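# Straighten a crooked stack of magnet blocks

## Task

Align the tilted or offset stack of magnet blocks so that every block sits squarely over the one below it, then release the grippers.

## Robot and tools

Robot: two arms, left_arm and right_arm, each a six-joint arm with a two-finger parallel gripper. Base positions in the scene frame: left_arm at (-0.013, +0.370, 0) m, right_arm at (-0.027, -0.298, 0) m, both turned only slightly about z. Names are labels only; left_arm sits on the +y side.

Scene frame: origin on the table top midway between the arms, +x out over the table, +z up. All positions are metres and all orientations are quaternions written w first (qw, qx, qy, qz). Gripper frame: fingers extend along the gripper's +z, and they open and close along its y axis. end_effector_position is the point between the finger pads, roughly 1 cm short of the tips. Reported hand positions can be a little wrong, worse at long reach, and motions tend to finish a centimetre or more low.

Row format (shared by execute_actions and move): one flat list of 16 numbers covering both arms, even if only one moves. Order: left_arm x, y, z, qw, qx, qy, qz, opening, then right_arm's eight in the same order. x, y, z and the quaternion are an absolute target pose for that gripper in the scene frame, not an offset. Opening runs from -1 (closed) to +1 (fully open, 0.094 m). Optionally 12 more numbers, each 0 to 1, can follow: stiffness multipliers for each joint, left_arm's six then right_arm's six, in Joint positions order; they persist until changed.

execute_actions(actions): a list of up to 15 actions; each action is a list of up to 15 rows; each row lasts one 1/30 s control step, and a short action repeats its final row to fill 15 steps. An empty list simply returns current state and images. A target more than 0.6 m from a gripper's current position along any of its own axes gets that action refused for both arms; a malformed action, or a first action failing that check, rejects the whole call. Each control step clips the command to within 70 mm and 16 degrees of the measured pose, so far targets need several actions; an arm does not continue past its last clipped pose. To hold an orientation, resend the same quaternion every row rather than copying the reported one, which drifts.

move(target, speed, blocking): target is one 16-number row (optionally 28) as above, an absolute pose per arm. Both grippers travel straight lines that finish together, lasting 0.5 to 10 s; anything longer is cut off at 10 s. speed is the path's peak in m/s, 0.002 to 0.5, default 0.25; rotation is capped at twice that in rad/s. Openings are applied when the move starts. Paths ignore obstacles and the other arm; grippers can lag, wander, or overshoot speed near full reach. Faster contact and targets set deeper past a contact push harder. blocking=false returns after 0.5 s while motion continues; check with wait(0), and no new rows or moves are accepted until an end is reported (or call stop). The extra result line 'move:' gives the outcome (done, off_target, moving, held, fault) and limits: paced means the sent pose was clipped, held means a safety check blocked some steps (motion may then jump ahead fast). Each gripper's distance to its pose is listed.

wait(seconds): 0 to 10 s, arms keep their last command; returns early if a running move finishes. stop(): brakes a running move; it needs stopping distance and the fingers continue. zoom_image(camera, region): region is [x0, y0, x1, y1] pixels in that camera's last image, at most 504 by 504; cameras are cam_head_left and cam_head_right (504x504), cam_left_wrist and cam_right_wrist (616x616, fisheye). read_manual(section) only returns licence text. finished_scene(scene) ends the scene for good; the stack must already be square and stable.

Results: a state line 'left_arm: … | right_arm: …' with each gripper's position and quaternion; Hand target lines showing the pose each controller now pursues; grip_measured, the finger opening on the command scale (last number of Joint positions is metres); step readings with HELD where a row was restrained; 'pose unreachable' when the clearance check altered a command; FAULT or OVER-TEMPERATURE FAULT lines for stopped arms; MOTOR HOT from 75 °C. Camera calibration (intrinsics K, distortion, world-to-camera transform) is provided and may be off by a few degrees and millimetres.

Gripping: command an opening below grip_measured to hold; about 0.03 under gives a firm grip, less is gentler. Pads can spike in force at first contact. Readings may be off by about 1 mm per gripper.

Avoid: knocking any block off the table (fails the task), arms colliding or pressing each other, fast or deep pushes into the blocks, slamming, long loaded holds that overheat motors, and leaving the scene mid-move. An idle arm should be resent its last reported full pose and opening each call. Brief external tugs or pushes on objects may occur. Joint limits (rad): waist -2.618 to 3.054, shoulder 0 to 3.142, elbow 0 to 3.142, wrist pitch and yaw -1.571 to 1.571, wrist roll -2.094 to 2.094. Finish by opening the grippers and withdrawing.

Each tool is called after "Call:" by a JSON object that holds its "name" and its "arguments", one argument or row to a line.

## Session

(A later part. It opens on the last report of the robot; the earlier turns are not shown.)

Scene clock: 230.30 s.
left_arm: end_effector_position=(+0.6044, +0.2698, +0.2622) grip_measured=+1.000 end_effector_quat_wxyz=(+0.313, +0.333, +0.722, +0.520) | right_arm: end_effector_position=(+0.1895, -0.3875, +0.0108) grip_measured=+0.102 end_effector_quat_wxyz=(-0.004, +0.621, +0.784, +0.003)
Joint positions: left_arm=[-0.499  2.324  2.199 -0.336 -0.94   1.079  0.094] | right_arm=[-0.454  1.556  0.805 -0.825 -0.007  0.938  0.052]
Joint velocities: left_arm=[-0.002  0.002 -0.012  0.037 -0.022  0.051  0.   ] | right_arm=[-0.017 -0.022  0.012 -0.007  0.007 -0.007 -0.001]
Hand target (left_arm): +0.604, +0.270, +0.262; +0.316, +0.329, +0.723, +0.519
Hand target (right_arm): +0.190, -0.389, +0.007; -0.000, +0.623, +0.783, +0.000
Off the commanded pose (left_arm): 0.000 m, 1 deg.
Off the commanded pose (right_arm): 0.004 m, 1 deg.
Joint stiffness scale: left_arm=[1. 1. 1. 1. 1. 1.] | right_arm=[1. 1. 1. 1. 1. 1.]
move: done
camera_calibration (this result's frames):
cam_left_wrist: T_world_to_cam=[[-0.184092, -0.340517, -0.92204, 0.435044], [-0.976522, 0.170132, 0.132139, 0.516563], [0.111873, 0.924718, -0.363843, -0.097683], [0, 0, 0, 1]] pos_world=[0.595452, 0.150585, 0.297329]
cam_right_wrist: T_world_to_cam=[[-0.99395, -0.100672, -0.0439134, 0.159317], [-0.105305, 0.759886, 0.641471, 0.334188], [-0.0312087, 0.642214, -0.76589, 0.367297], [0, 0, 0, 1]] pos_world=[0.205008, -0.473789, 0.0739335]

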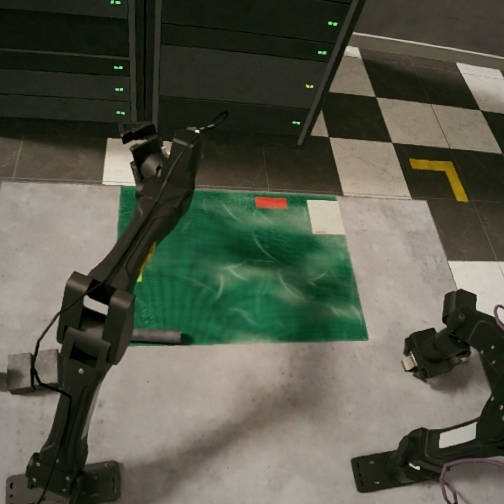

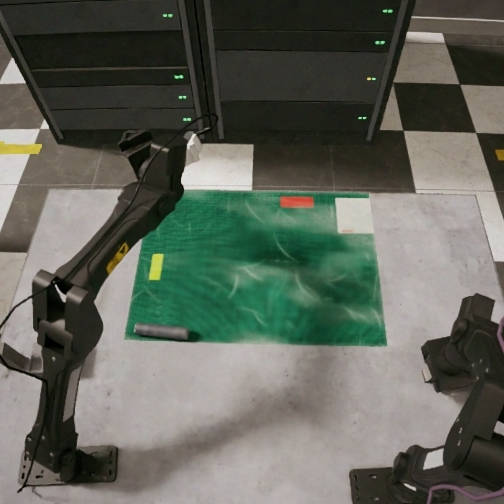

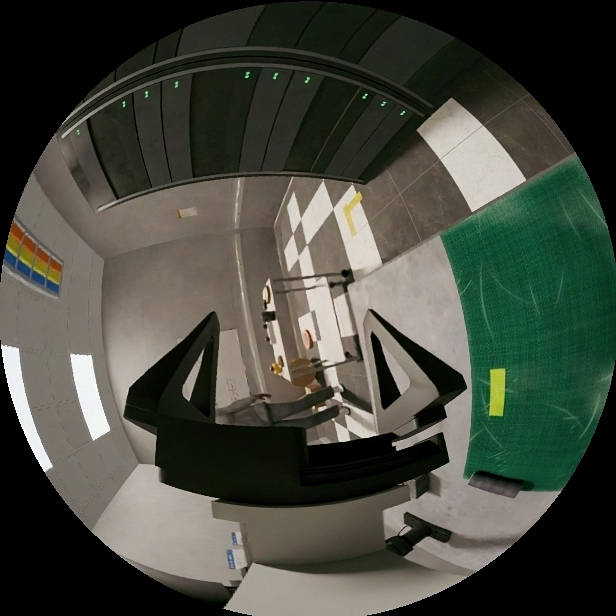

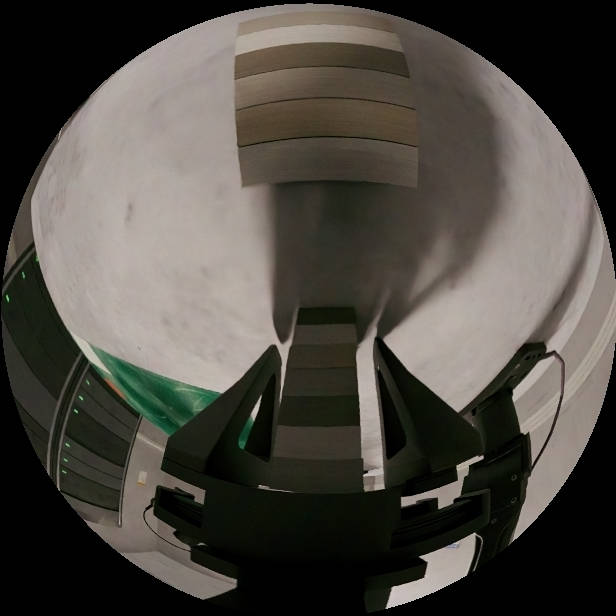

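Call:
{"name": "execute_actions", "arguments": {
  "actions": [
    [[0.6044,0.2698,0.2622,0.316,0.329,0.723,0.519,1,0.1905,-0.3895,0.008,0,0.6225,0.7826,0,0.0],[0.6044,0.2698,0.2622,0.316,0.329,0.723,0.519,1,0.1905,-0.3895,0.008,0,0.6225,0.7826,0,-0.05],[0.6044,0.2698,0.2622,0.316,0.329,0.723,0.519,1,0.1905,-0.3895,0.008,0,0.6225,0.7826,0,-0.1],[0.6044,0.2698,0.2622,0.316,0.329,0.723,0.519,1,0.1905,-0.3895,0.008,0,0.6225,0.7826,0,-0.15],[0.6044,0.2698,0.2622,0.316,0.329,0.723,0.519,1,0.1905,-0.3895,0.008,0,0.6225,0.7826,0,-0.2],[0.6044,0.2698,0.2622,0.316,0.329,0.723,0.519,1,0.1905,-0.3895,0.008,0,0.6225,0.7826,0,-0.24],[0.6044,0.2698,0.2622,0.316,0.329,0.723,0.519,1,0.1905,-0.3895,0.008,0,0.6225,0.7826,0,-0.27]],
    [[0.6044,0.2698,0.2622,0.316,0.329,0.723,0.519,1,0.1905,-0.3895,0.008,0,0.6225,0.7826,0,-0.29],[0.6044,0.2698,0.2622,0.316,0.329,0.723,0.519,1,0.1905,-0.3895,0.008,0,0.6225,0.7826,0,-0.30],[0.6044,0.2698,0.2622,0.316,0.329,0.723,0.519,1,0.1905,-0.3895,0.008,0,0.6225,0.7826,0,-0.31],[0.6044,0.2698,0.2622,0.316,0.329,0.723,0.519,1,0.1905,-0.3895,0.008,0,0.6225,0.7826,0,-0.32],[0.6044,0.2698,0.2622,0.316,0.329,0.723,0.519,1,0.1905,-0.3895,0.008,0,0.6225,0.7826,0,-0.33],[0.6044,0.2698,0.2622,0.316,0.329,0.723,0.519,1,0.1905,-0.3895,0.008,0,0.6225,0.7826,0,-0.34],[0.6044,0.2698,0.2622,0.316,0.329,0.723,0.519,1,0.1905,-0.3895,0.008,0,0.6225,0.7826,0,-0.35],[0.6044,0.2698,0.2622,0.316,0.329,0.723,0.519,1,0.1905,-0.3895,0.008,0,0.6225,0.7826,0,-0.36],[0.6044,0.2698,0.2622,0.316,0.329,0.723,0.519,1,0.1905,-0.3895,0.008,0,0.6225,0.7826,0,-0.37],[0.6044,0.2698,0.2622,0.316,0.329,0.723,0.519,1,0.1905,-0.3895,0.008,0,0.6225,0.7826,0,-0.38],[0.6044,0.2698,0.2622,0.316,0.329,0.723,0.519,1,0.1905,-0.3895,0.008,0,0.6225,0.7826,0,-0.39],[0.6044,0.2698,0.2622,0.316,0.329,0.723,0.519,1,0.1905,-0.3895,0.008,0,0.6225,0.7826,0,-0.40],[0.6044,0.2698,0.2622,0.316,0.329,0.723,0.519,1,0.1905,-0.3895,0.008,0,0.6225,0.7826,0,-0.41],[0.6044,0.2698,0.2622,0.316,0.329,0.723,0.519,1,0.1905,-0.3895,0.008,0,0.6225,0.7826,0,-0.42],[0.6044,0.2698,0.2622,0.316,0.329,0.723,0.519,1,0.1905,-0.3895,0.008,0,0.6225,0.7826,0,-0.43]],
    [[0.6044,0.2698,0.2622,0.316,0.329,0.723,0.519,1,0.1905,-0.3895,0.008,0,0.6225,0.7826,0,-0.44],[0.6044,0.2698,0.2622,0.316,0.329,0.723,0.519,1,0.1905,-0.3895,0.008,0,0.6225,0.7826,0,-0.45],[0.6044,0.2698,0.2622,0.316,0.329,0.723,0.519,1,0.1905,-0.3895,0.008,0,0.6225,0.7826,0,-0.46],[0.6044,0.2698,0.2622,0.316,0.329,0.723,0.519,1,0.1905,-0.3895,0.008,0,0.6225,0.7826,0,-0.47],[0.6044,0.2698,0.2622,0.316,0.329,0.723,0.519,1,0.1905,-0.3895,0.008,0,0.6225,0.7826,0,-0.48],[0.6044,0.2698,0.2622,0.316,0.329,0.723,0.519,1,0.1905,-0.3895,0.008,0,0.6225,0.7826,0,-0.49],[0.6044,0.2698,0.2622,0.316,0.329,0.723,0.519,1,0.1905,-0.3895,0.008,0,0.6225,0.7826,0,-0.50]]
  ]
}}

Scene clock: 248.90 s.
left_arm: end_effector_position=(+0.6044, +0.2698, +0.2622) grip_measured=+1.000 end_effector_quat_wxyz=(+0.313, +0.333, +0.722, +0.520) | right_arm: end_effector_position=(+0.1894, -0.3891, +0.0108) grip_measured=-0.446 end_effector_quat_wxyz=(-0.002, +0.621, +0.784, -0.001)
Joint positions: left_arm=[-0.499  2.324  2.199 -0.336 -0.94   1.079  0.094] | right_arm=[-0.454  1.556  0.805 -0.823  0.002  0.938  0.026]
Joint velocities: left_arm=[ 0.007  0.012 -0.002  0.007  0.022  0.007  0.   ] | right_arm=[-0.022 -0.002 -0.007  0.022 -0.037 -0.022 -0.   ]
Hand target (left_arm): +0.604, +0.270, +0.262; +0.316, +0.329, +0.723, +0.519
Hand target (right_arm): +0.190, -0.389, +0.008; -0.000, +0.623, +0.783, -0.000
Off the commanded pose (left_arm): 0.000 m, 1 deg.
Off the commanded pose (right_arm): 0.003 m, 0 deg.
Joint stiffness scale: left_arm=[1. 1. 1. 1. 1. 1.] | right_arm=[1. 1. 1. 1. 1. 1.]
Step readings (end_effector_position; steps 1 to 15: 1st action; 16 to 30: 2nd action; 31 to 45: 3rd action):
0: left_arm (+0.6044, +0.2698, +0.2622) | right_arm (+0.1895, -0.3875, +0.0108)
1: left_arm (+0.6044, +0.2698, +0.2622) | right_arm (+0.1898, -0.3876, +0.0108)
2: left_arm (+0.6044, +0.2698, +0.2622) | right_arm (+0.1903, -0.3878, +0.0108)
4: left_arm (+0.6044, +0.2698, +0.2622) | right_arm (+0.1912, -0.3882, +0.0108)
8: left_arm (+0.6044, +0.2698, +0.2622) | right_arm (+0.1920, -0.3885, +0.0108)
15: left_arm (+0.6044, +0.2698, +0.2622) | right_arm (+0.1920, -0.3885, +0.0108)
16: left_arm (+0.6044, +0.2698, +0.2622) | right_arm (+0.1920, -0.3885, +0.0108)
17: left_arm (+0.6044, +0.2698, +0.2622) | right_arm (+0.1918, -0.3886, +0.0108)
19: left_arm (+0.6044, +0.2698, +0.2622) | right_arm (+0.1913, -0.3887, +0.0108)
23: left_arm (+0.6044, +0.2698, +0.2622) | right_arm (+0.1905, -0.3889, +0.0108)
30: left_arm (+0.6044, +0.2698, +0.2622) | right_arm (+0.1894, -0.3891, +0.0108)
31: left_arm (+0.6044, +0.2698, +0.2622) | right_arm (+0.1894, -0.3891, +0.0108)
32: left_arm (+0.6044, +0.2698, +0.2622) | right_arm (+0.1894, -0.3891, +0.0108)
34: left_arm (+0.6044, +0.2698, +0.2622) | right_arm (+0.1894, -0.3891, +0.0108)
38: left_arm (+0.6044, +0.2698, +0.2622) | right_arm (+0.1894, -0.3891, +0.0108)
45: end_effector_position above
camera_calibration (this result's frames):
cam_left_wrist: T_world_to_cam=[[-0.184092, -0.340517, -0.92204, 0.435044], [-0.976522, 0.170132, 0.132139, 0.516563], [0.111873, 0.924718, -0.363843, -0.097683], [0, 0, 0, 1]] pos_world=[0.595452, 0.150585, 0.297329]
cam_right_wrist: T_world_to_cam=[[-0.994056, -0.100709, -0.041356, 0.158957], [-0.103974, 0.765551, 0.634918, 0.337431], [-0.0322821, 0.635444, -0.771472, 0.365958], [0, 0, 0, 1]] pos_world=[0.20491, -0.474858, 0.0746594]

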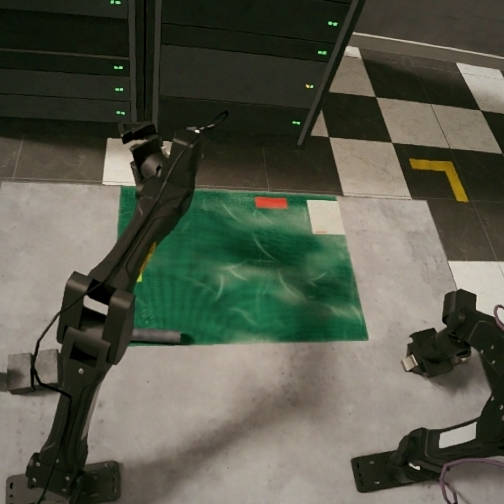

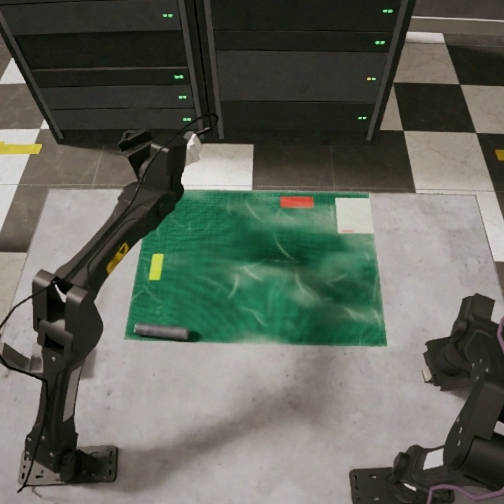

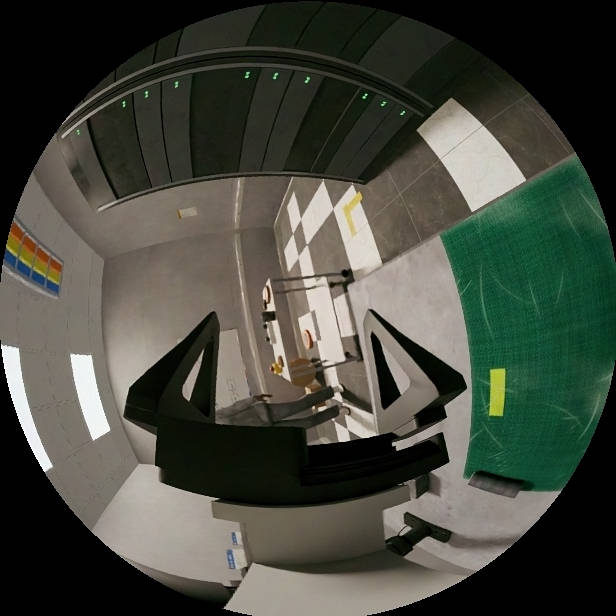

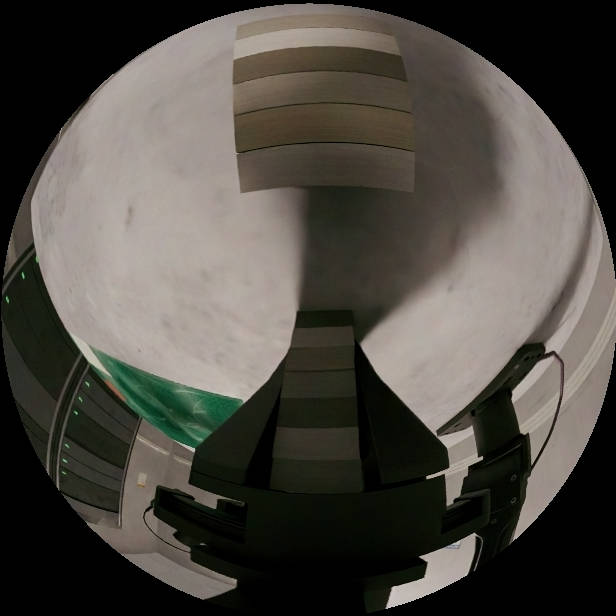

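Call:
{"name": "move", "arguments": {
  "target": [0.6044, 0.2698, 0.2622, 0.316, 0.329, 0.723, 0.519, 1, 0.1895, -0.3895, 0.009, 0, 0.6225, 0.7826, 0, 1],
  "speed": 0.03
}}

Call:
{"name": "move", "arguments": {
  "target": [0.6044, 0.2698, 0.2622, 0.316, 0.329, 0.723, 0.519, 1, 0.1895, -0.3895, 0.12, 0, 0.6225, 0.7826, 0, 1],
  "speed": 0.08
}}

Scene clock: 252.60 s.
left_arm: end_effector_position=(+0.6044, +0.2698, +0.2622) grip_measured=+1.000 end_effector_quat_wxyz=(+0.313, +0.333, +0.722, +0.520) | right_arm: end_effector_position=(+0.1897, -0.3887, +0.0108) grip_measured=+1.000 end_effector_quat_wxyz=(-0.002, +0.621, +0.784, +0.000)
Joint positions: left_arm=[-0.499  2.324  2.199 -0.336 -0.94   1.079  0.094] | right_arm=[-0.454  1.556  0.805 -0.823 -0.001  0.938  0.094]
Joint velocities: left_arm=[ 0.002 -0.007 -0.007 -0.125 -0.037 -0.007  0.   ] | right_arm=[-0.002  0.007 -0.002 -0.022  0.051  0.007  0.   ]
Hand target (left_arm): +0.604, +0.270, +0.262; +0.316, +0.329, +0.723, +0.519
Hand target (right_arm): +0.189, -0.389, +0.009; -0.000, +0.623, +0.783, +0.000
Off the commanded pose (left_arm): 0.000 m, 1 deg.
Off the commanded pose (right_arm): 0.002 m, 0 deg.
Joint stiffness scale: left_arm=[1. 1. 1. 1. 1. 1.] | right_arm=[1. 1. 1. 1. 1. 1.]
move: done
camera_calibration (this result's frames):
cam_left_wrist: T_world_to_cam=[[-0.184092, -0.340517, -0.92204, 0.435044], [-0.976522, 0.170132, 0.132139, 0.516563], [0.111873, 0.924718, -0.363843, -0.097683], [0, 0, 0, 1]] pos_world=[0.595452, 0.150585, 0.297329]
cam_right_wrist: T_world_to_cam=[[-0.993983, -0.100609, -0.0433097, 0.159398], [-0.105077, 0.76418, 0.636386, 0.336851], [-0.0309298, 0.637108, -0.770154, 0.366114], [0, 0, 0, 1]] pos_world=[0.205158, -0.474633, 0.0745003]

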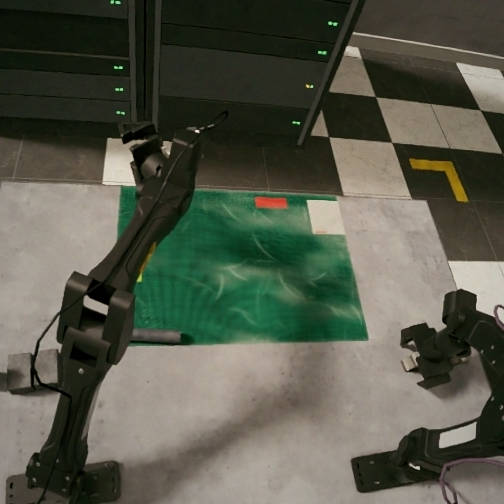

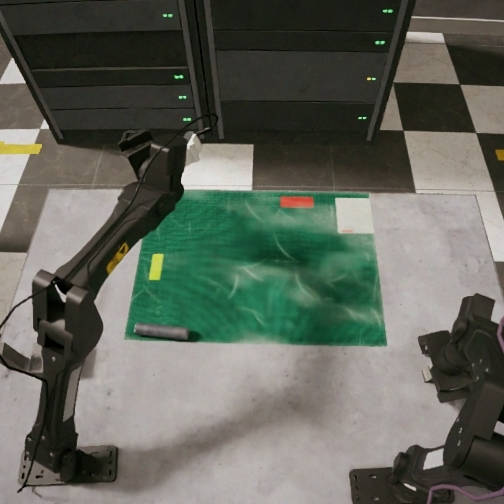

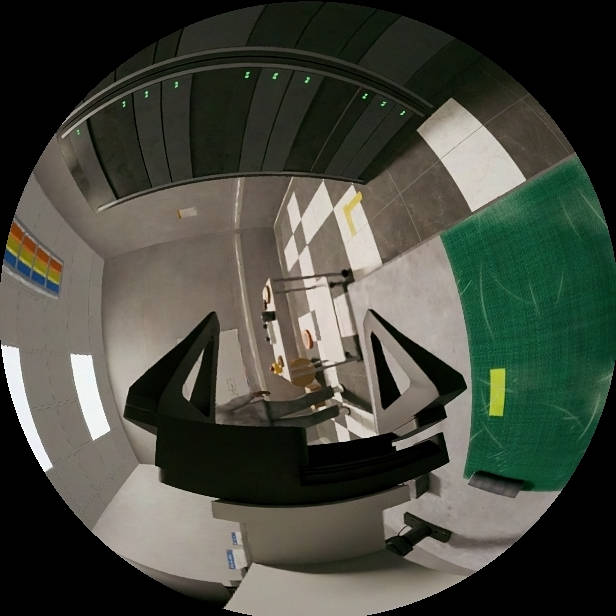

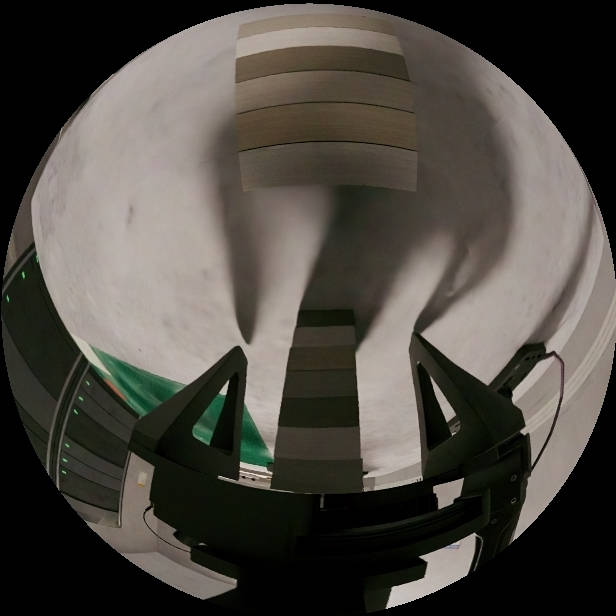

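Scene clock: 254.50 s.
left_arm: end_effector_position=(+0.6044, +0.2698, +0.2622) grip_measured=+1.000 end_effector_quat_wxyz=(+0.313, +0.333, +0.722, +0.520) | right_arm: end_effector_position=(+0.1869, -0.3873, +0.1076) grip_measured=+1.000 end_effector_quat_wxyz=(-0.020, +0.621, +0.784, -0.004)
Joint positions: left_arm=[-0.499  2.324  2.199 -0.336 -0.94   1.08   0.094] | right_arm=[-0.454  1.463  1.122 -1.272 -0.002  0.938  0.094]
Joint velocities: left_arm=[-0.027  0.022  0.012 -0.022  0.051  0.022  0.   ] | right_arm=[ 0.002  0.017 -0.002  0.066 -0.007  0.037  0.   ]
Hand target (left_arm): +0.604, +0.270, +0.262; +0.316, +0.329, +0.723, +0.519
Hand target (right_arm): +0.191, -0.390, +0.119; -0.000, +0.623, +0.783, -0.000
Off the commanded pose (left_arm): 0.000 m, 1 deg.
Off the commanded pose (right_arm): 0.013 m, 2 deg.
Joint stiffness scale: left_arm=[1. 1. 1. 1. 1. 1.] | right_arm=[1. 1. 1. 1. 1. 1.]
move: off_target (right_arm)
camera_calibration (this result's frames):
cam_left_wrist: T_world_to_cam=[[-0.184317, -0.340218, -0.922106, 0.435117], [-0.976477, 0.17019, 0.132393, 0.516455], [0.111891, 0.924817, -0.363584, -0.0977881], [0, 0, 0, 1]] pos_world=[0.595447, 0.150575, 0.297295]
cam_right_wrist: T_world_to_cam=[[-0.994921, -0.100153, -0.010109, 0.157728], [-0.0825038, 0.753792, 0.651913, 0.263929], [-0.0576709, 0.649436, -0.758227, 0.448206], [0, 0, 0, 1]] pos_world=[0.20455, -0.474232, 0.169377]

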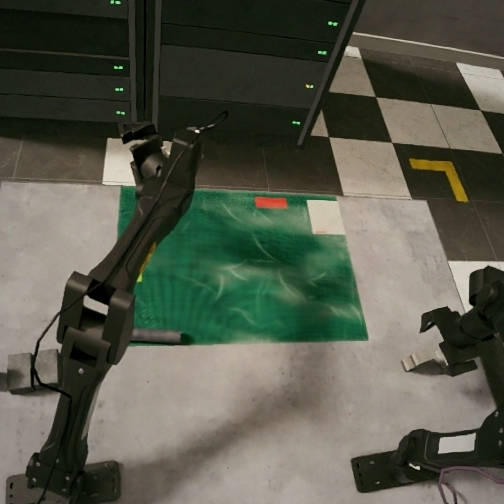

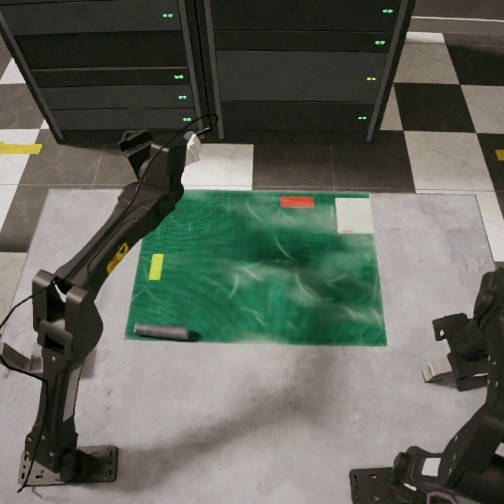

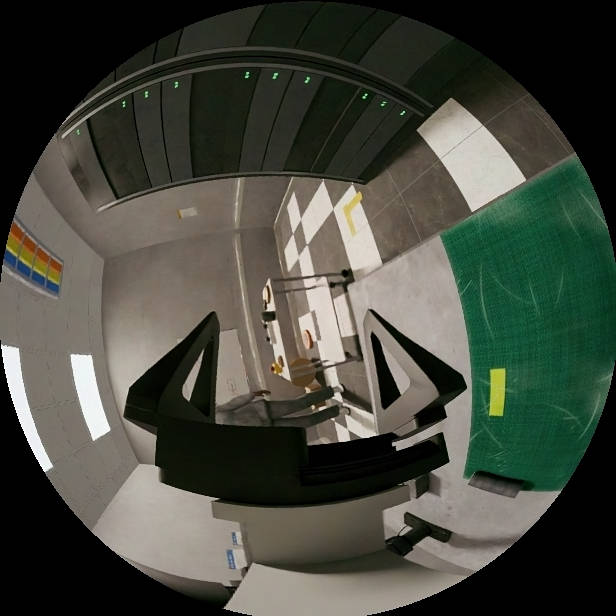

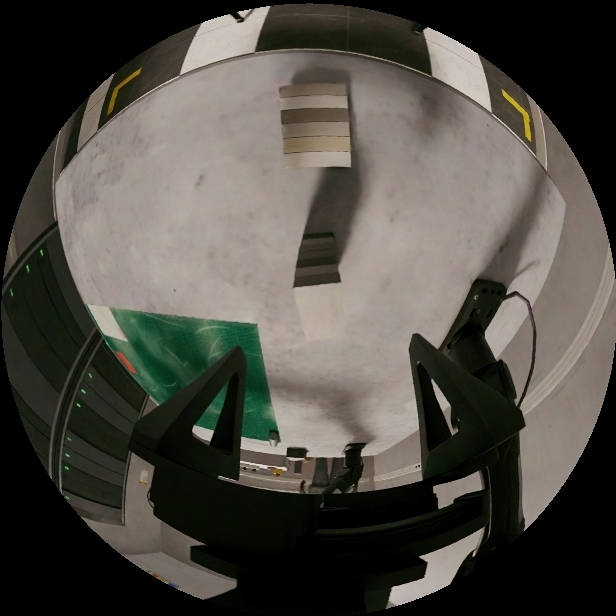

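Call:
{"name": "zoom_image", "arguments": {
  "camera": "cam_right_wrist",
  "region": [250, 210, 390, 350]
}}

Region (250, 210, 390, 350) of cam_right_wrist's 616x616 image, scaled by 3.600, with more detail than that image has.

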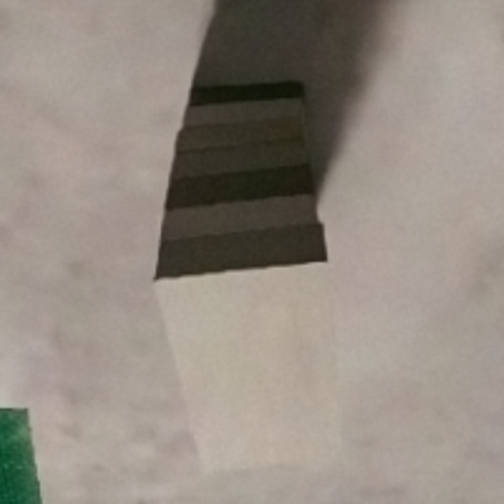

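Call:
{"name": "move", "arguments": {
  "target": [0.6044, 0.2698, 0.2622, 0.316, 0.329, 0.723, 0.519, 1, 0.1895, -0.3895, 0.11, 0, -0.1132, 0.9936, 0, 1],
  "speed": 0.4
}}

Scene clock: 268.33 s.
left_arm: end_effector_position=(+0.6044, +0.2698, +0.2622) grip_measured=+1.000 end_effector_quat_wxyz=(+0.313, +0.333, +0.721, +0.520) | right_arm: end_effector_position=(+0.1871, -0.3888, +0.1050) grip_measured=+1.000 end_effector_quat_wxyz=(-0.017, -0.109, +0.994, +0.007)
Joint positions: left_arm=[-0.499  2.324  2.199 -0.336 -0.94   1.08   0.094] | right_arm=[-0.454  1.463  1.112 -1.257  0.005 -0.621  0.094]
Joint velocities: left_arm=[ 0.012  0.022 -0.002  0.022 -0.022 -0.022  0.   ] | right_arm=[-0.007 -0.002 -0.012 -0.022 -0.066 -0.022  0.   ]
Hand target (left_arm): +0.604, +0.270, +0.262; +0.316, +0.329, +0.723, +0.519
Hand target (right_arm): +0.190, -0.389, +0.110; -0.000, -0.113, +0.994, -0.000
Off the commanded pose (left_arm): 0.000 m, 1 deg.
Off the commanded pose (right_arm): 0.006 m, 2 deg.
Joint stiffness scale: left_arm=[1. 1. 1. 1. 1. 1.] | right_arm=[1. 1. 1. 1. 1. 1.]
move: done
camera_calibration (this result's frames):
cam_left_wrist: T_world_to_cam=[[-0.184767, -0.33962, -0.922236, 0.435261], [-0.976388, 0.170305, 0.1329, 0.516237], [0.111926, 0.925016, -0.363067, -0.0979983], [0, 0, 0, 1]] pos_world=[0.595438, 0.150556, 0.297226]
cam_right_wrist: T_world_to_cam=[[0.0872641, -0.994446, -0.0588376, -0.387291], [-0.743267, -0.10432, 0.660811, 0.0558589], [-0.663279, -0.013933, -0.748243, 0.301553], [0, 0, 0, 1]] pos_world=[0.275329, -0.375111, 0.165936]

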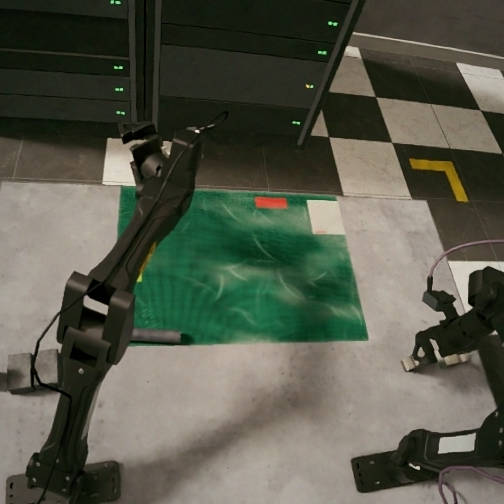

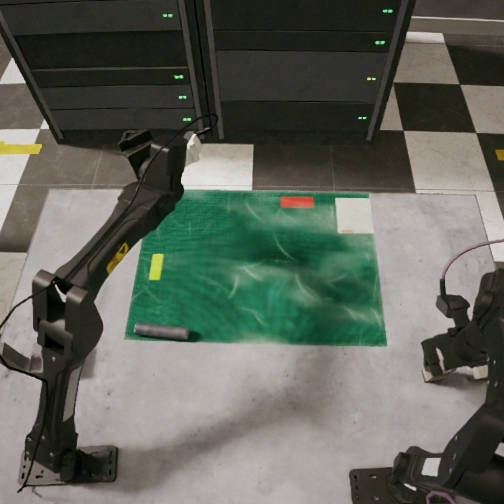

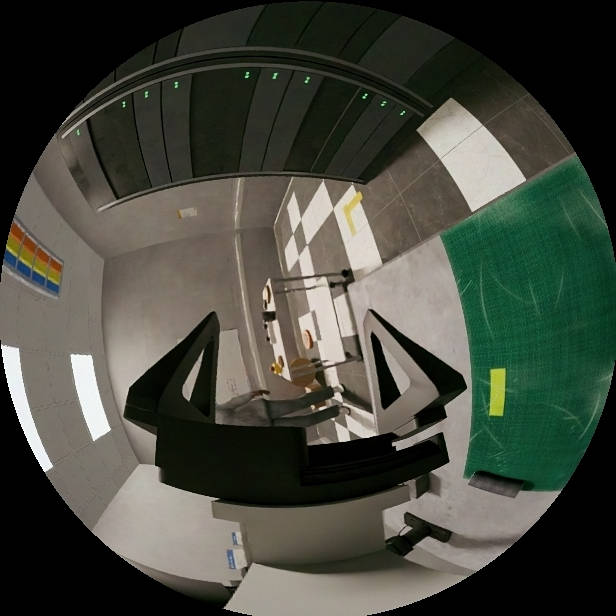

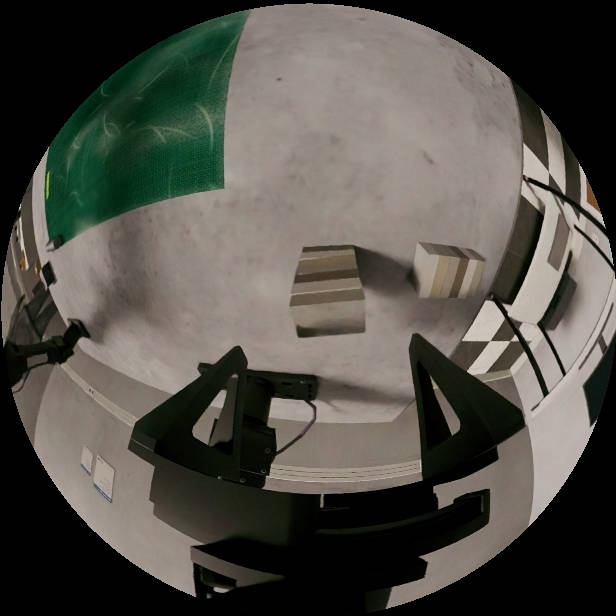

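Call:
{"name": "zoom_image", "arguments": {
  "camera": "cam_right_wrist",
  "region": [260, 210, 400, 350]
}}

Region (260, 210, 400, 350) of cam_right_wrist's 616x616 image, scaled by 3.600, with more detail than that image has.

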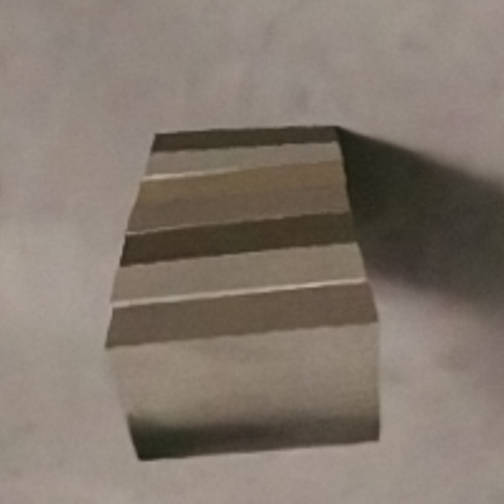

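Call:
{"name": "move", "arguments": {
  "target": [0.6044, 0.2698, 0.2622, 0.316, 0.329, 0.723, 0.519, 1, 0.1895, -0.3895, 0.019, 0, -0.1132, 0.9936, 0, 0.5],
  "speed": 0.06
}}

Scene clock: 291.60 s.
left_arm: end_effector_position=(+0.6044, +0.2698, +0.2622) grip_measured=+1.000 end_effector_quat_wxyz=(+0.313, +0.333, +0.721, +0.520) | right_arm: end_effector_position=(+0.1859, -0.3882, +0.0207) grip_measured=+0.503 end_effector_quat_wxyz=(-0.005, -0.111, +0.994, +0.000)
Joint positions: left_arm=[-0.499  2.324  2.199 -0.336 -0.94   1.081  0.094] | right_arm=[-0.454  1.527  0.821 -0.874  0.005 -0.625  0.071]
Joint velocities: left_arm=[ 0.017  0.002 -0.007  0.022 -0.037  0.022  0.   ] | right_arm=[ 0.007 -0.012 -0.012  0.007 -0.007  0.007  0.   ]
Hand target (left_arm): +0.604, +0.270, +0.262; +0.316, +0.329, +0.723, +0.519
Hand target (right_arm): +0.188, -0.389, +0.019; -0.000, -0.113, +0.994, -0.000
Off the commanded pose (left_arm): 0.000 m, 1 deg.
Off the commanded pose (right_arm): 0.004 m, 1 deg.
Joint stiffness scale: left_arm=[1. 1. 1. 1. 1. 1.] | right_arm=[1. 1. 1. 1. 1. 1.]
move: done
camera_calibration (this result's frames):
cam_left_wrist: T_world_to_cam=[[-0.184992, -0.339321, -0.922301, 0.435334], [-0.976344, 0.170362, 0.133154, 0.516128], [0.111943, 0.925115, -0.362809, -0.0981034], [0, 0, 0, 1]] pos_world=[0.595433, 0.150546, 0.297191]
cam_right_wrist: T_world_to_cam=[[0.0920517, -0.994718, -0.0454196, -0.392897], [-0.760082, -0.099659, 0.64214, 0.116045], [-0.643274, -0.0245874, -0.765241, 0.230142], [0, 0, 0, 1]] pos_world=[0.272415, -0.373599, 0.083752]

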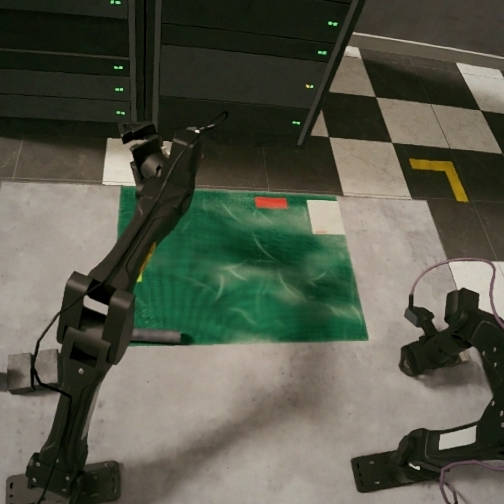

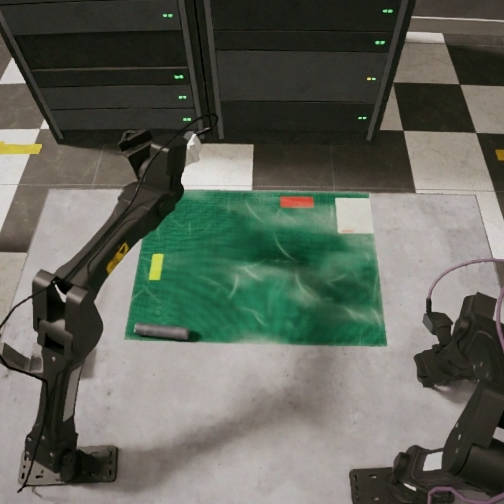

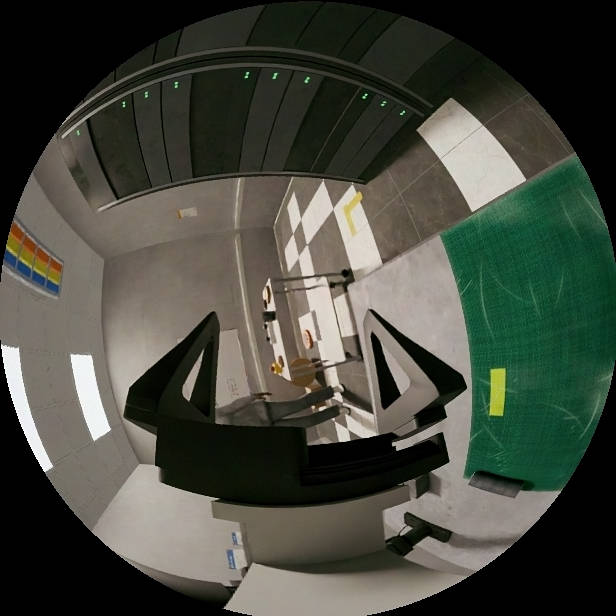

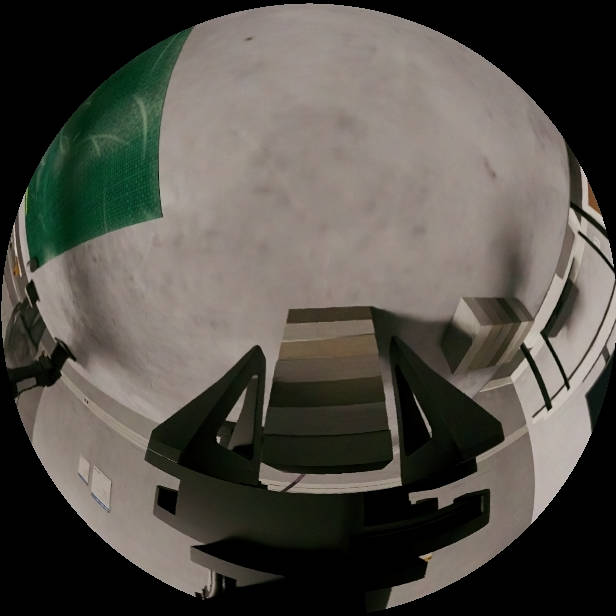

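Call:
{"name": "execute_actions", "arguments": {
  "actions": [
    [[0.6044,0.2698,0.2622,0.316,0.329,0.723,0.519,1,0.193,-0.3905,0.019,0,-0.1132,0.9936,0,0.5]],
    [[0.6044,0.2698,0.2622,0.316,0.329,0.723,0.519,1,0.193,-0.3905,0.019,0,-0.1132,0.9936,0,0.3],[0.6044,0.2698,0.2622,0.316,0.329,0.723,0.519,1,0.193,-0.3905,0.019,0,-0.1132,0.9936,0,0.25],[0.6044,0.2698,0.2622,0.316,0.329,0.723,0.519,1,0.193,-0.3905,0.019,0,-0.1132,0.9936,0,0.2],[0.6044,0.2698,0.2622,0.316,0.329,0.723,0.519,1,0.193,-0.3905,0.019,0,-0.1132,0.9936,0,0.15],[0.6044,0.2698,0.2622,0.316,0.329,0.723,0.519,1,0.193,-0.3905,0.019,0,-0.1132,0.9936,0,0.1],[0.6044,0.2698,0.2622,0.316,0.329,0.723,0.519,1,0.193,-0.3905,0.019,0,-0.1132,0.9936,0,0.07]],
    [[0.6044,0.2698,0.2622,0.316,0.329,0.723,0.519,1,0.193,-0.3905,0.019,0,-0.1132,0.9936,0,0.05],[0.6044,0.2698,0.2622,0.316,0.329,0.723,0.519,1,0.193,-0.3905,0.019,0,-0.1132,0.9936,0,0.04],[0.6044,0.2698,0.2622,0.316,0.329,0.723,0.519,1,0.193,-0.3905,0.019,0,-0.1132,0.9936,0,0.03],[0.6044,0.2698,0.2622,0.316,0.329,0.723,0.519,1,0.193,-0.3905,0.019,0,-0.1132,0.9936,0,0.02],[0.6044,0.2698,0.2622,0.316,0.329,0.723,0.519,1,0.193,-0.3905,0.019,0,-0.1132,0.9936,0,0.01],[0.6044,0.2698,0.2622,0.316,0.329,0.723,0.519,1,0.193,-0.3905,0.019,0,-0.1132,0.9936,0,0.0],[0.6044,0.2698,0.2622,0.316,0.329,0.723,0.519,1,0.193,-0.3905,0.019,0,-0.1132,0.9936,0,-0.01],[0.6044,0.2698,0.2622,0.316,0.329,0.723,0.519,1,0.193,-0.3905,0.019,0,-0.1132,0.9936,0,-0.02],[0.6044,0.2698,0.2622,0.316,0.329,0.723,0.519,1,0.193,-0.3905,0.019,0,-0.1132,0.9936,0,-0.03],[0.6044,0.2698,0.2622,0.316,0.329,0.723,0.519,1,0.193,-0.3905,0.019,0,-0.1132,0.9936,0,-0.04],[0.6044,0.2698,0.2622,0.316,0.329,0.723,0.519,1,0.193,-0.3905,0.019,0,-0.1132,0.9936,0,-0.05],[0.6044,0.2698,0.2622,0.316,0.329,0.723,0.519,1,0.193,-0.3905,0.019,0,-0.1132,0.9936,0,-0.06],[0.6044,0.2698,0.2622,0.316,0.329,0.723,0.519,1,0.193,-0.3905,0.019,0,-0.1132,0.9936,0,-0.07],[0.6044,0.2698,0.2622,0.316,0.329,0.723,0.519,1,0.193,-0.3905,0.019,0,-0.1132,0.9936,0,-0.08],[0.6044,0.2698,0.2622,0.316,0.329,0.723,0.519,1,0.193,-0.3905,0.019,0,-0.1132,0.9936,0,-0.09]],
    [[0.6044,0.2698,0.2622,0.316,0.329,0.723,0.519,1,0.193,-0.3905,0.019,0,-0.1132,0.9936,0,-0.1],[0.6044,0.2698,0.2622,0.316,0.329,0.723,0.519,1,0.193,-0.3905,0.019,0,-0.1132,0.9936,0,-0.11],[0.6044,0.2698,0.2622,0.316,0.329,0.723,0.519,1,0.193,-0.3905,0.019,0,-0.1132,0.9936,0,-0.12]]
  ]
}}

Scene clock: 310.30 s.
left_arm: end_effector_position=(+0.6044, +0.2698, +0.2622) grip_measured=+1.000 end_effector_quat_wxyz=(+0.313, +0.333, +0.721, +0.520) | right_arm: end_effector_position=(+0.1857, -0.3907, +0.0162) grip_measured=-0.086 end_effector_quat_wxyz=(-0.012, -0.111, +0.994, -0.003)
Joint positions: left_arm=[-0.499  2.324  2.199 -0.336 -0.94   1.081  0.094] | right_arm=[-0.454  1.548  0.821 -0.862  0.018 -0.625  0.043]
Joint velocities: left_arm=[ 0.022 -0.007  0.007 -0.051  0.022  0.007  0.   ] | right_arm=[-0.012  0.017  0.022  0.037  0.037 -0.051 -0.   ]
Hand target (left_arm): +0.604, +0.270, +0.262; +0.316, +0.329, +0.723, +0.519
Hand target (right_arm): +0.193, -0.390, +0.019; -0.000, -0.113, +0.994, -0.000
Off the commanded pose (left_arm): 0.000 m, 1 deg.
Off the commanded pose (right_arm): 0.008 m, 1 deg.
Joint stiffness scale: left_arm=[1. 1. 1. 1. 1. 1.] | right_arm=[1. 1. 1. 1. 1. 1.]
Step readings (end_effector_position; steps 1 to 15: 1st action; 16 to 30: 2nd action; 31 to 45: 3rd action; 46 to 60: 4th action):
0: left_arm (+0.6044, +0.2698, +0.2622) | right_arm (+0.1862, -0.3883, +0.0207)
1: left_arm (+0.6044, +0.2698, +0.2622) | right_arm (+0.1860, -0.3883, +0.0204)
2: left_arm (+0.6044, +0.2698, +0.2622) | right_arm (+0.1860, -0.3883, +0.0195)
4: left_arm (+0.6044, +0.2698, +0.2622) | right_arm (+0.1853, -0.3880, +0.0176)
8: left_arm (+0.6044, +0.2698, +0.2622) | right_arm (+0.1847, -0.3877, +0.0162)
15: left_arm (+0.6044, +0.2698, +0.2622) | right_arm (+0.1848, -0.3877, +0.0162)
16: left_arm (+0.6044, +0.2698, +0.2622) | right_arm (+0.1848, -0.3877, +0.0162)
17: left_arm (+0.6044, +0.2698, +0.2622) | right_arm (+0.1848, -0.3877, +0.0162)
19: left_arm (+0.6044, +0.2698, +0.2622) | right_arm (+0.1848, -0.3877, +0.0162)
23: left_arm (+0.6044, +0.2698, +0.2622) | right_arm (+0.1849, -0.3879, +0.0162)
30: left_arm (+0.6044, +0.2698, +0.2622) | right_arm (+0.1849, -0.3879, +0.0162)
31: left_arm (+0.6044, +0.2698, +0.2622) | right_arm (+0.1849, -0.3881, +0.0162)
32: left_arm (+0.6044, +0.2698, +0.2622) | right_arm (+0.1850, -0.3884, +0.0162)
34: left_arm (+0.6044, +0.2698, +0.2622) | right_arm (+0.1851, -0.3888, +0.0162)
38: left_arm (+0.6044, +0.2698, +0.2622) | right_arm (+0.1854, -0.3896, +0.0162)
45: left_arm (+0.6044, +0.2698, +0.2622) | right_arm (+0.1857, -0.3907, +0.0162)
46: left_arm (+0.6044, +0.2698, +0.2622) | right_arm (+0.1857, -0.3907, +0.0162)
47: left_arm (+0.6044, +0.2698, +0.2622) | right_arm (+0.1857, -0.3907, +0.0162)
49: left_arm (+0.6044, +0.2698, +0.2622) | right_arm (+0.1857, -0.3907, +0.0162)
53: left_arm (+0.6044, +0.2698, +0.2622) | right_arm (+0.1857, -0.3907, +0.0162)
60: end_effector_position above
camera_calibration (this result's frames):
cam_left_wrist: T_world_to_cam=[[-0.184992, -0.339321, -0.922301, 0.435334], [-0.976344, 0.170362, 0.133154, 0.516128], [0.111943, 0.925115, -0.362809, -0.0981034], [0, 0, 0, 1]] pos_world=[0.595433, 0.150546, 0.297191]
cam_right_wrist: T_world_to_cam=[[0.0916441, -0.995046, -0.0385298, -0.395648], [-0.751093, -0.0944767, 0.653402, 0.118669], [-0.653805, -0.030941, -0.75603, 0.225851], [0, 0, 0, 1]] pos_world=[0.273053, -0.375488, 0.0779668]

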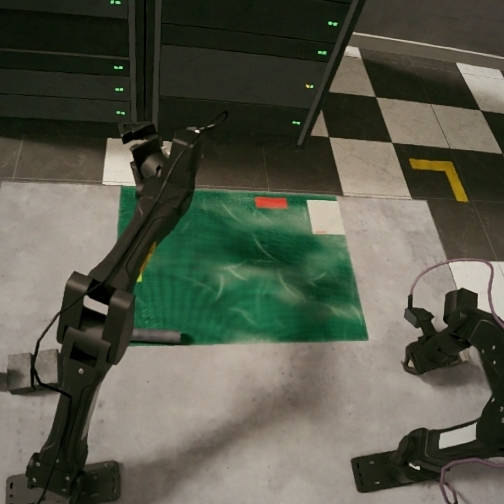

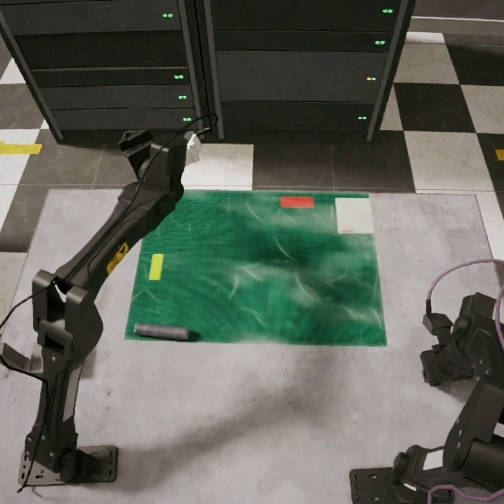

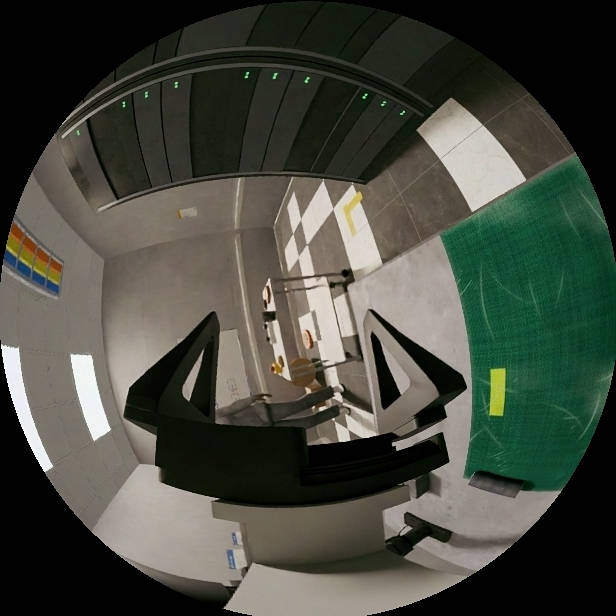

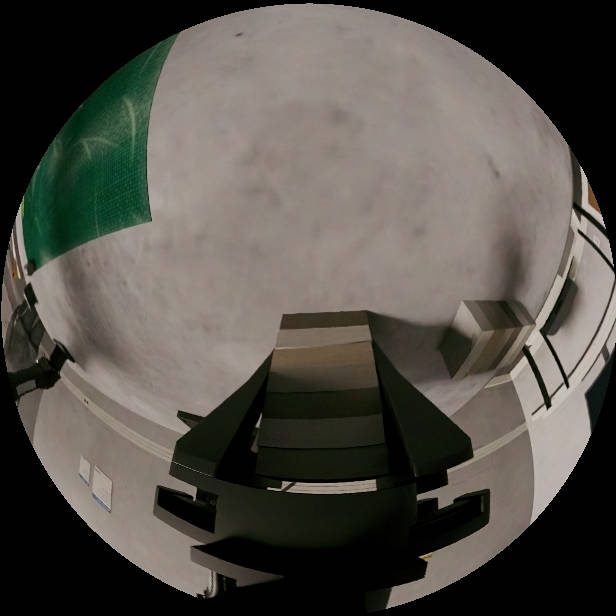

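Call:
{"name": "move", "arguments": {
  "target": [0.6044, 0.2698, 0.2622, 0.316, 0.329, 0.723, 0.519, 1, 0.186, -0.3907, 0.019, 0, -0.0741, 0.9973, 0, -0.12],
  "speed": 0.02
}}

Scene clock: 317.90 s.
left_arm: end_effector_position=(+0.6044, +0.2698, +0.2622) grip_measured=+1.000 end_effector_quat_wxyz=(+0.313, +0.333, +0.721, +0.521) | right_arm: end_effector_position=(+0.1857, -0.3907, +0.0162) grip_measured=-0.086 end_effector_quat_wxyz=(-0.012, -0.085, +0.996, -0.004)
Joint positions: left_arm=[-0.499  2.324  2.199 -0.336 -0.94   1.081  0.094] | right_arm=[-0.454  1.548  0.821 -0.862  0.018 -0.572  0.043]
Joint velocities: left_arm=[-0.002 -0.007  0.002  0.051 -0.051  0.007  0.   ] | right_arm=[-0.002  0.002 -0.022 -0.007  0.037  0.007 -0.001]
Hand target (left_arm): +0.604, +0.270, +0.262; +0.316, +0.329, +0.723, +0.519
Hand target (right_arm): +0.186, -0.391, +0.019; -0.000, -0.074, +0.997, -0.000
Off the commanded pose (left_arm): 0.000 m, 1 deg.
Off the commanded pose (right_arm): 0.003 m, 2 deg.
Joint stiffness scale: left_arm=[1. 1. 1. 1. 1. 1.] | right_arm=[1. 1. 1. 1. 1. 1.]
move: done
camera_calibration (this result's frames):
cam_left_wrist: T_world_to_cam=[[-0.185217, -0.339021, -0.922366, 0.435406], [-0.976299, 0.170419, 0.133408, 0.516019], [0.111961, 0.925214, -0.362551, -0.0982086], [0, 0, 0, 1]] pos_world=[0.595428, 0.150536, 0.297157]
cam_right_wrist: T_world_to_cam=[[0.0395731, -0.998522, -0.0372637, -0.387357], [-0.755292, -0.0543077, 0.653134, 0.135146], [-0.654192, 0.00229844, -0.756325, 0.238912], [0, 0, 0, 1]] pos_world=[0.273698, -0.379994, 0.0779926]

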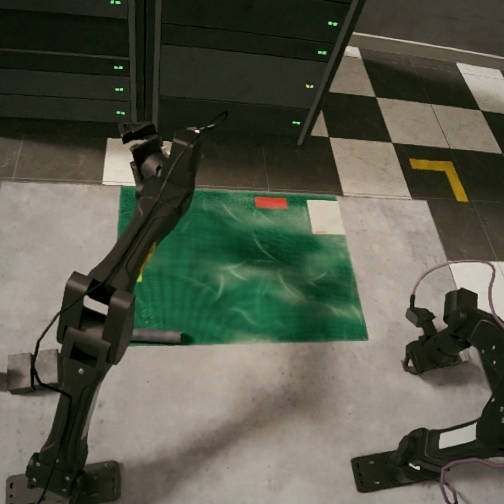

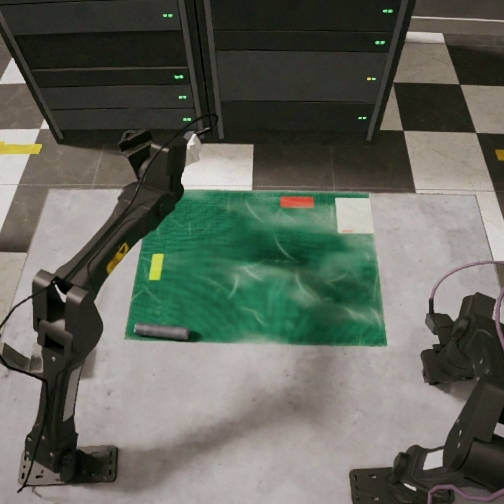

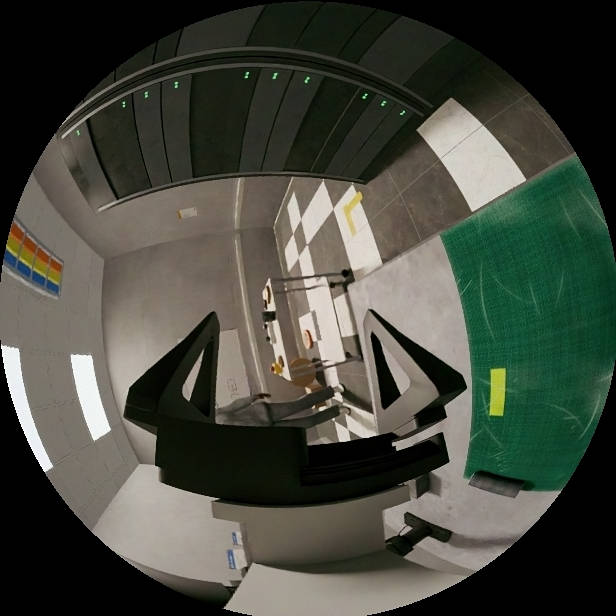

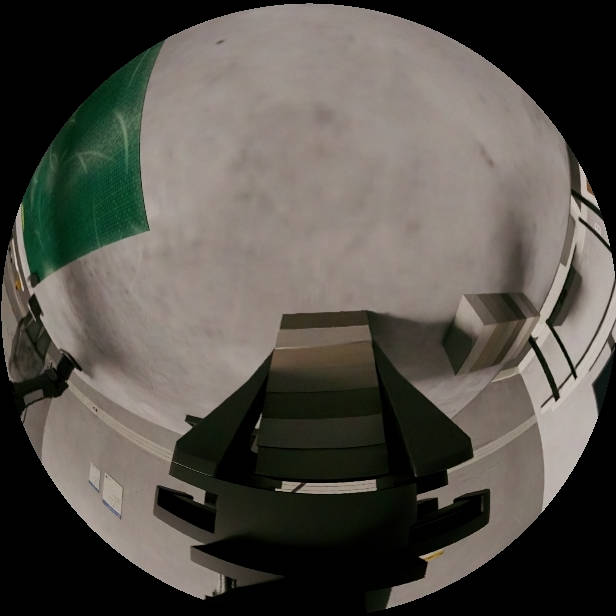

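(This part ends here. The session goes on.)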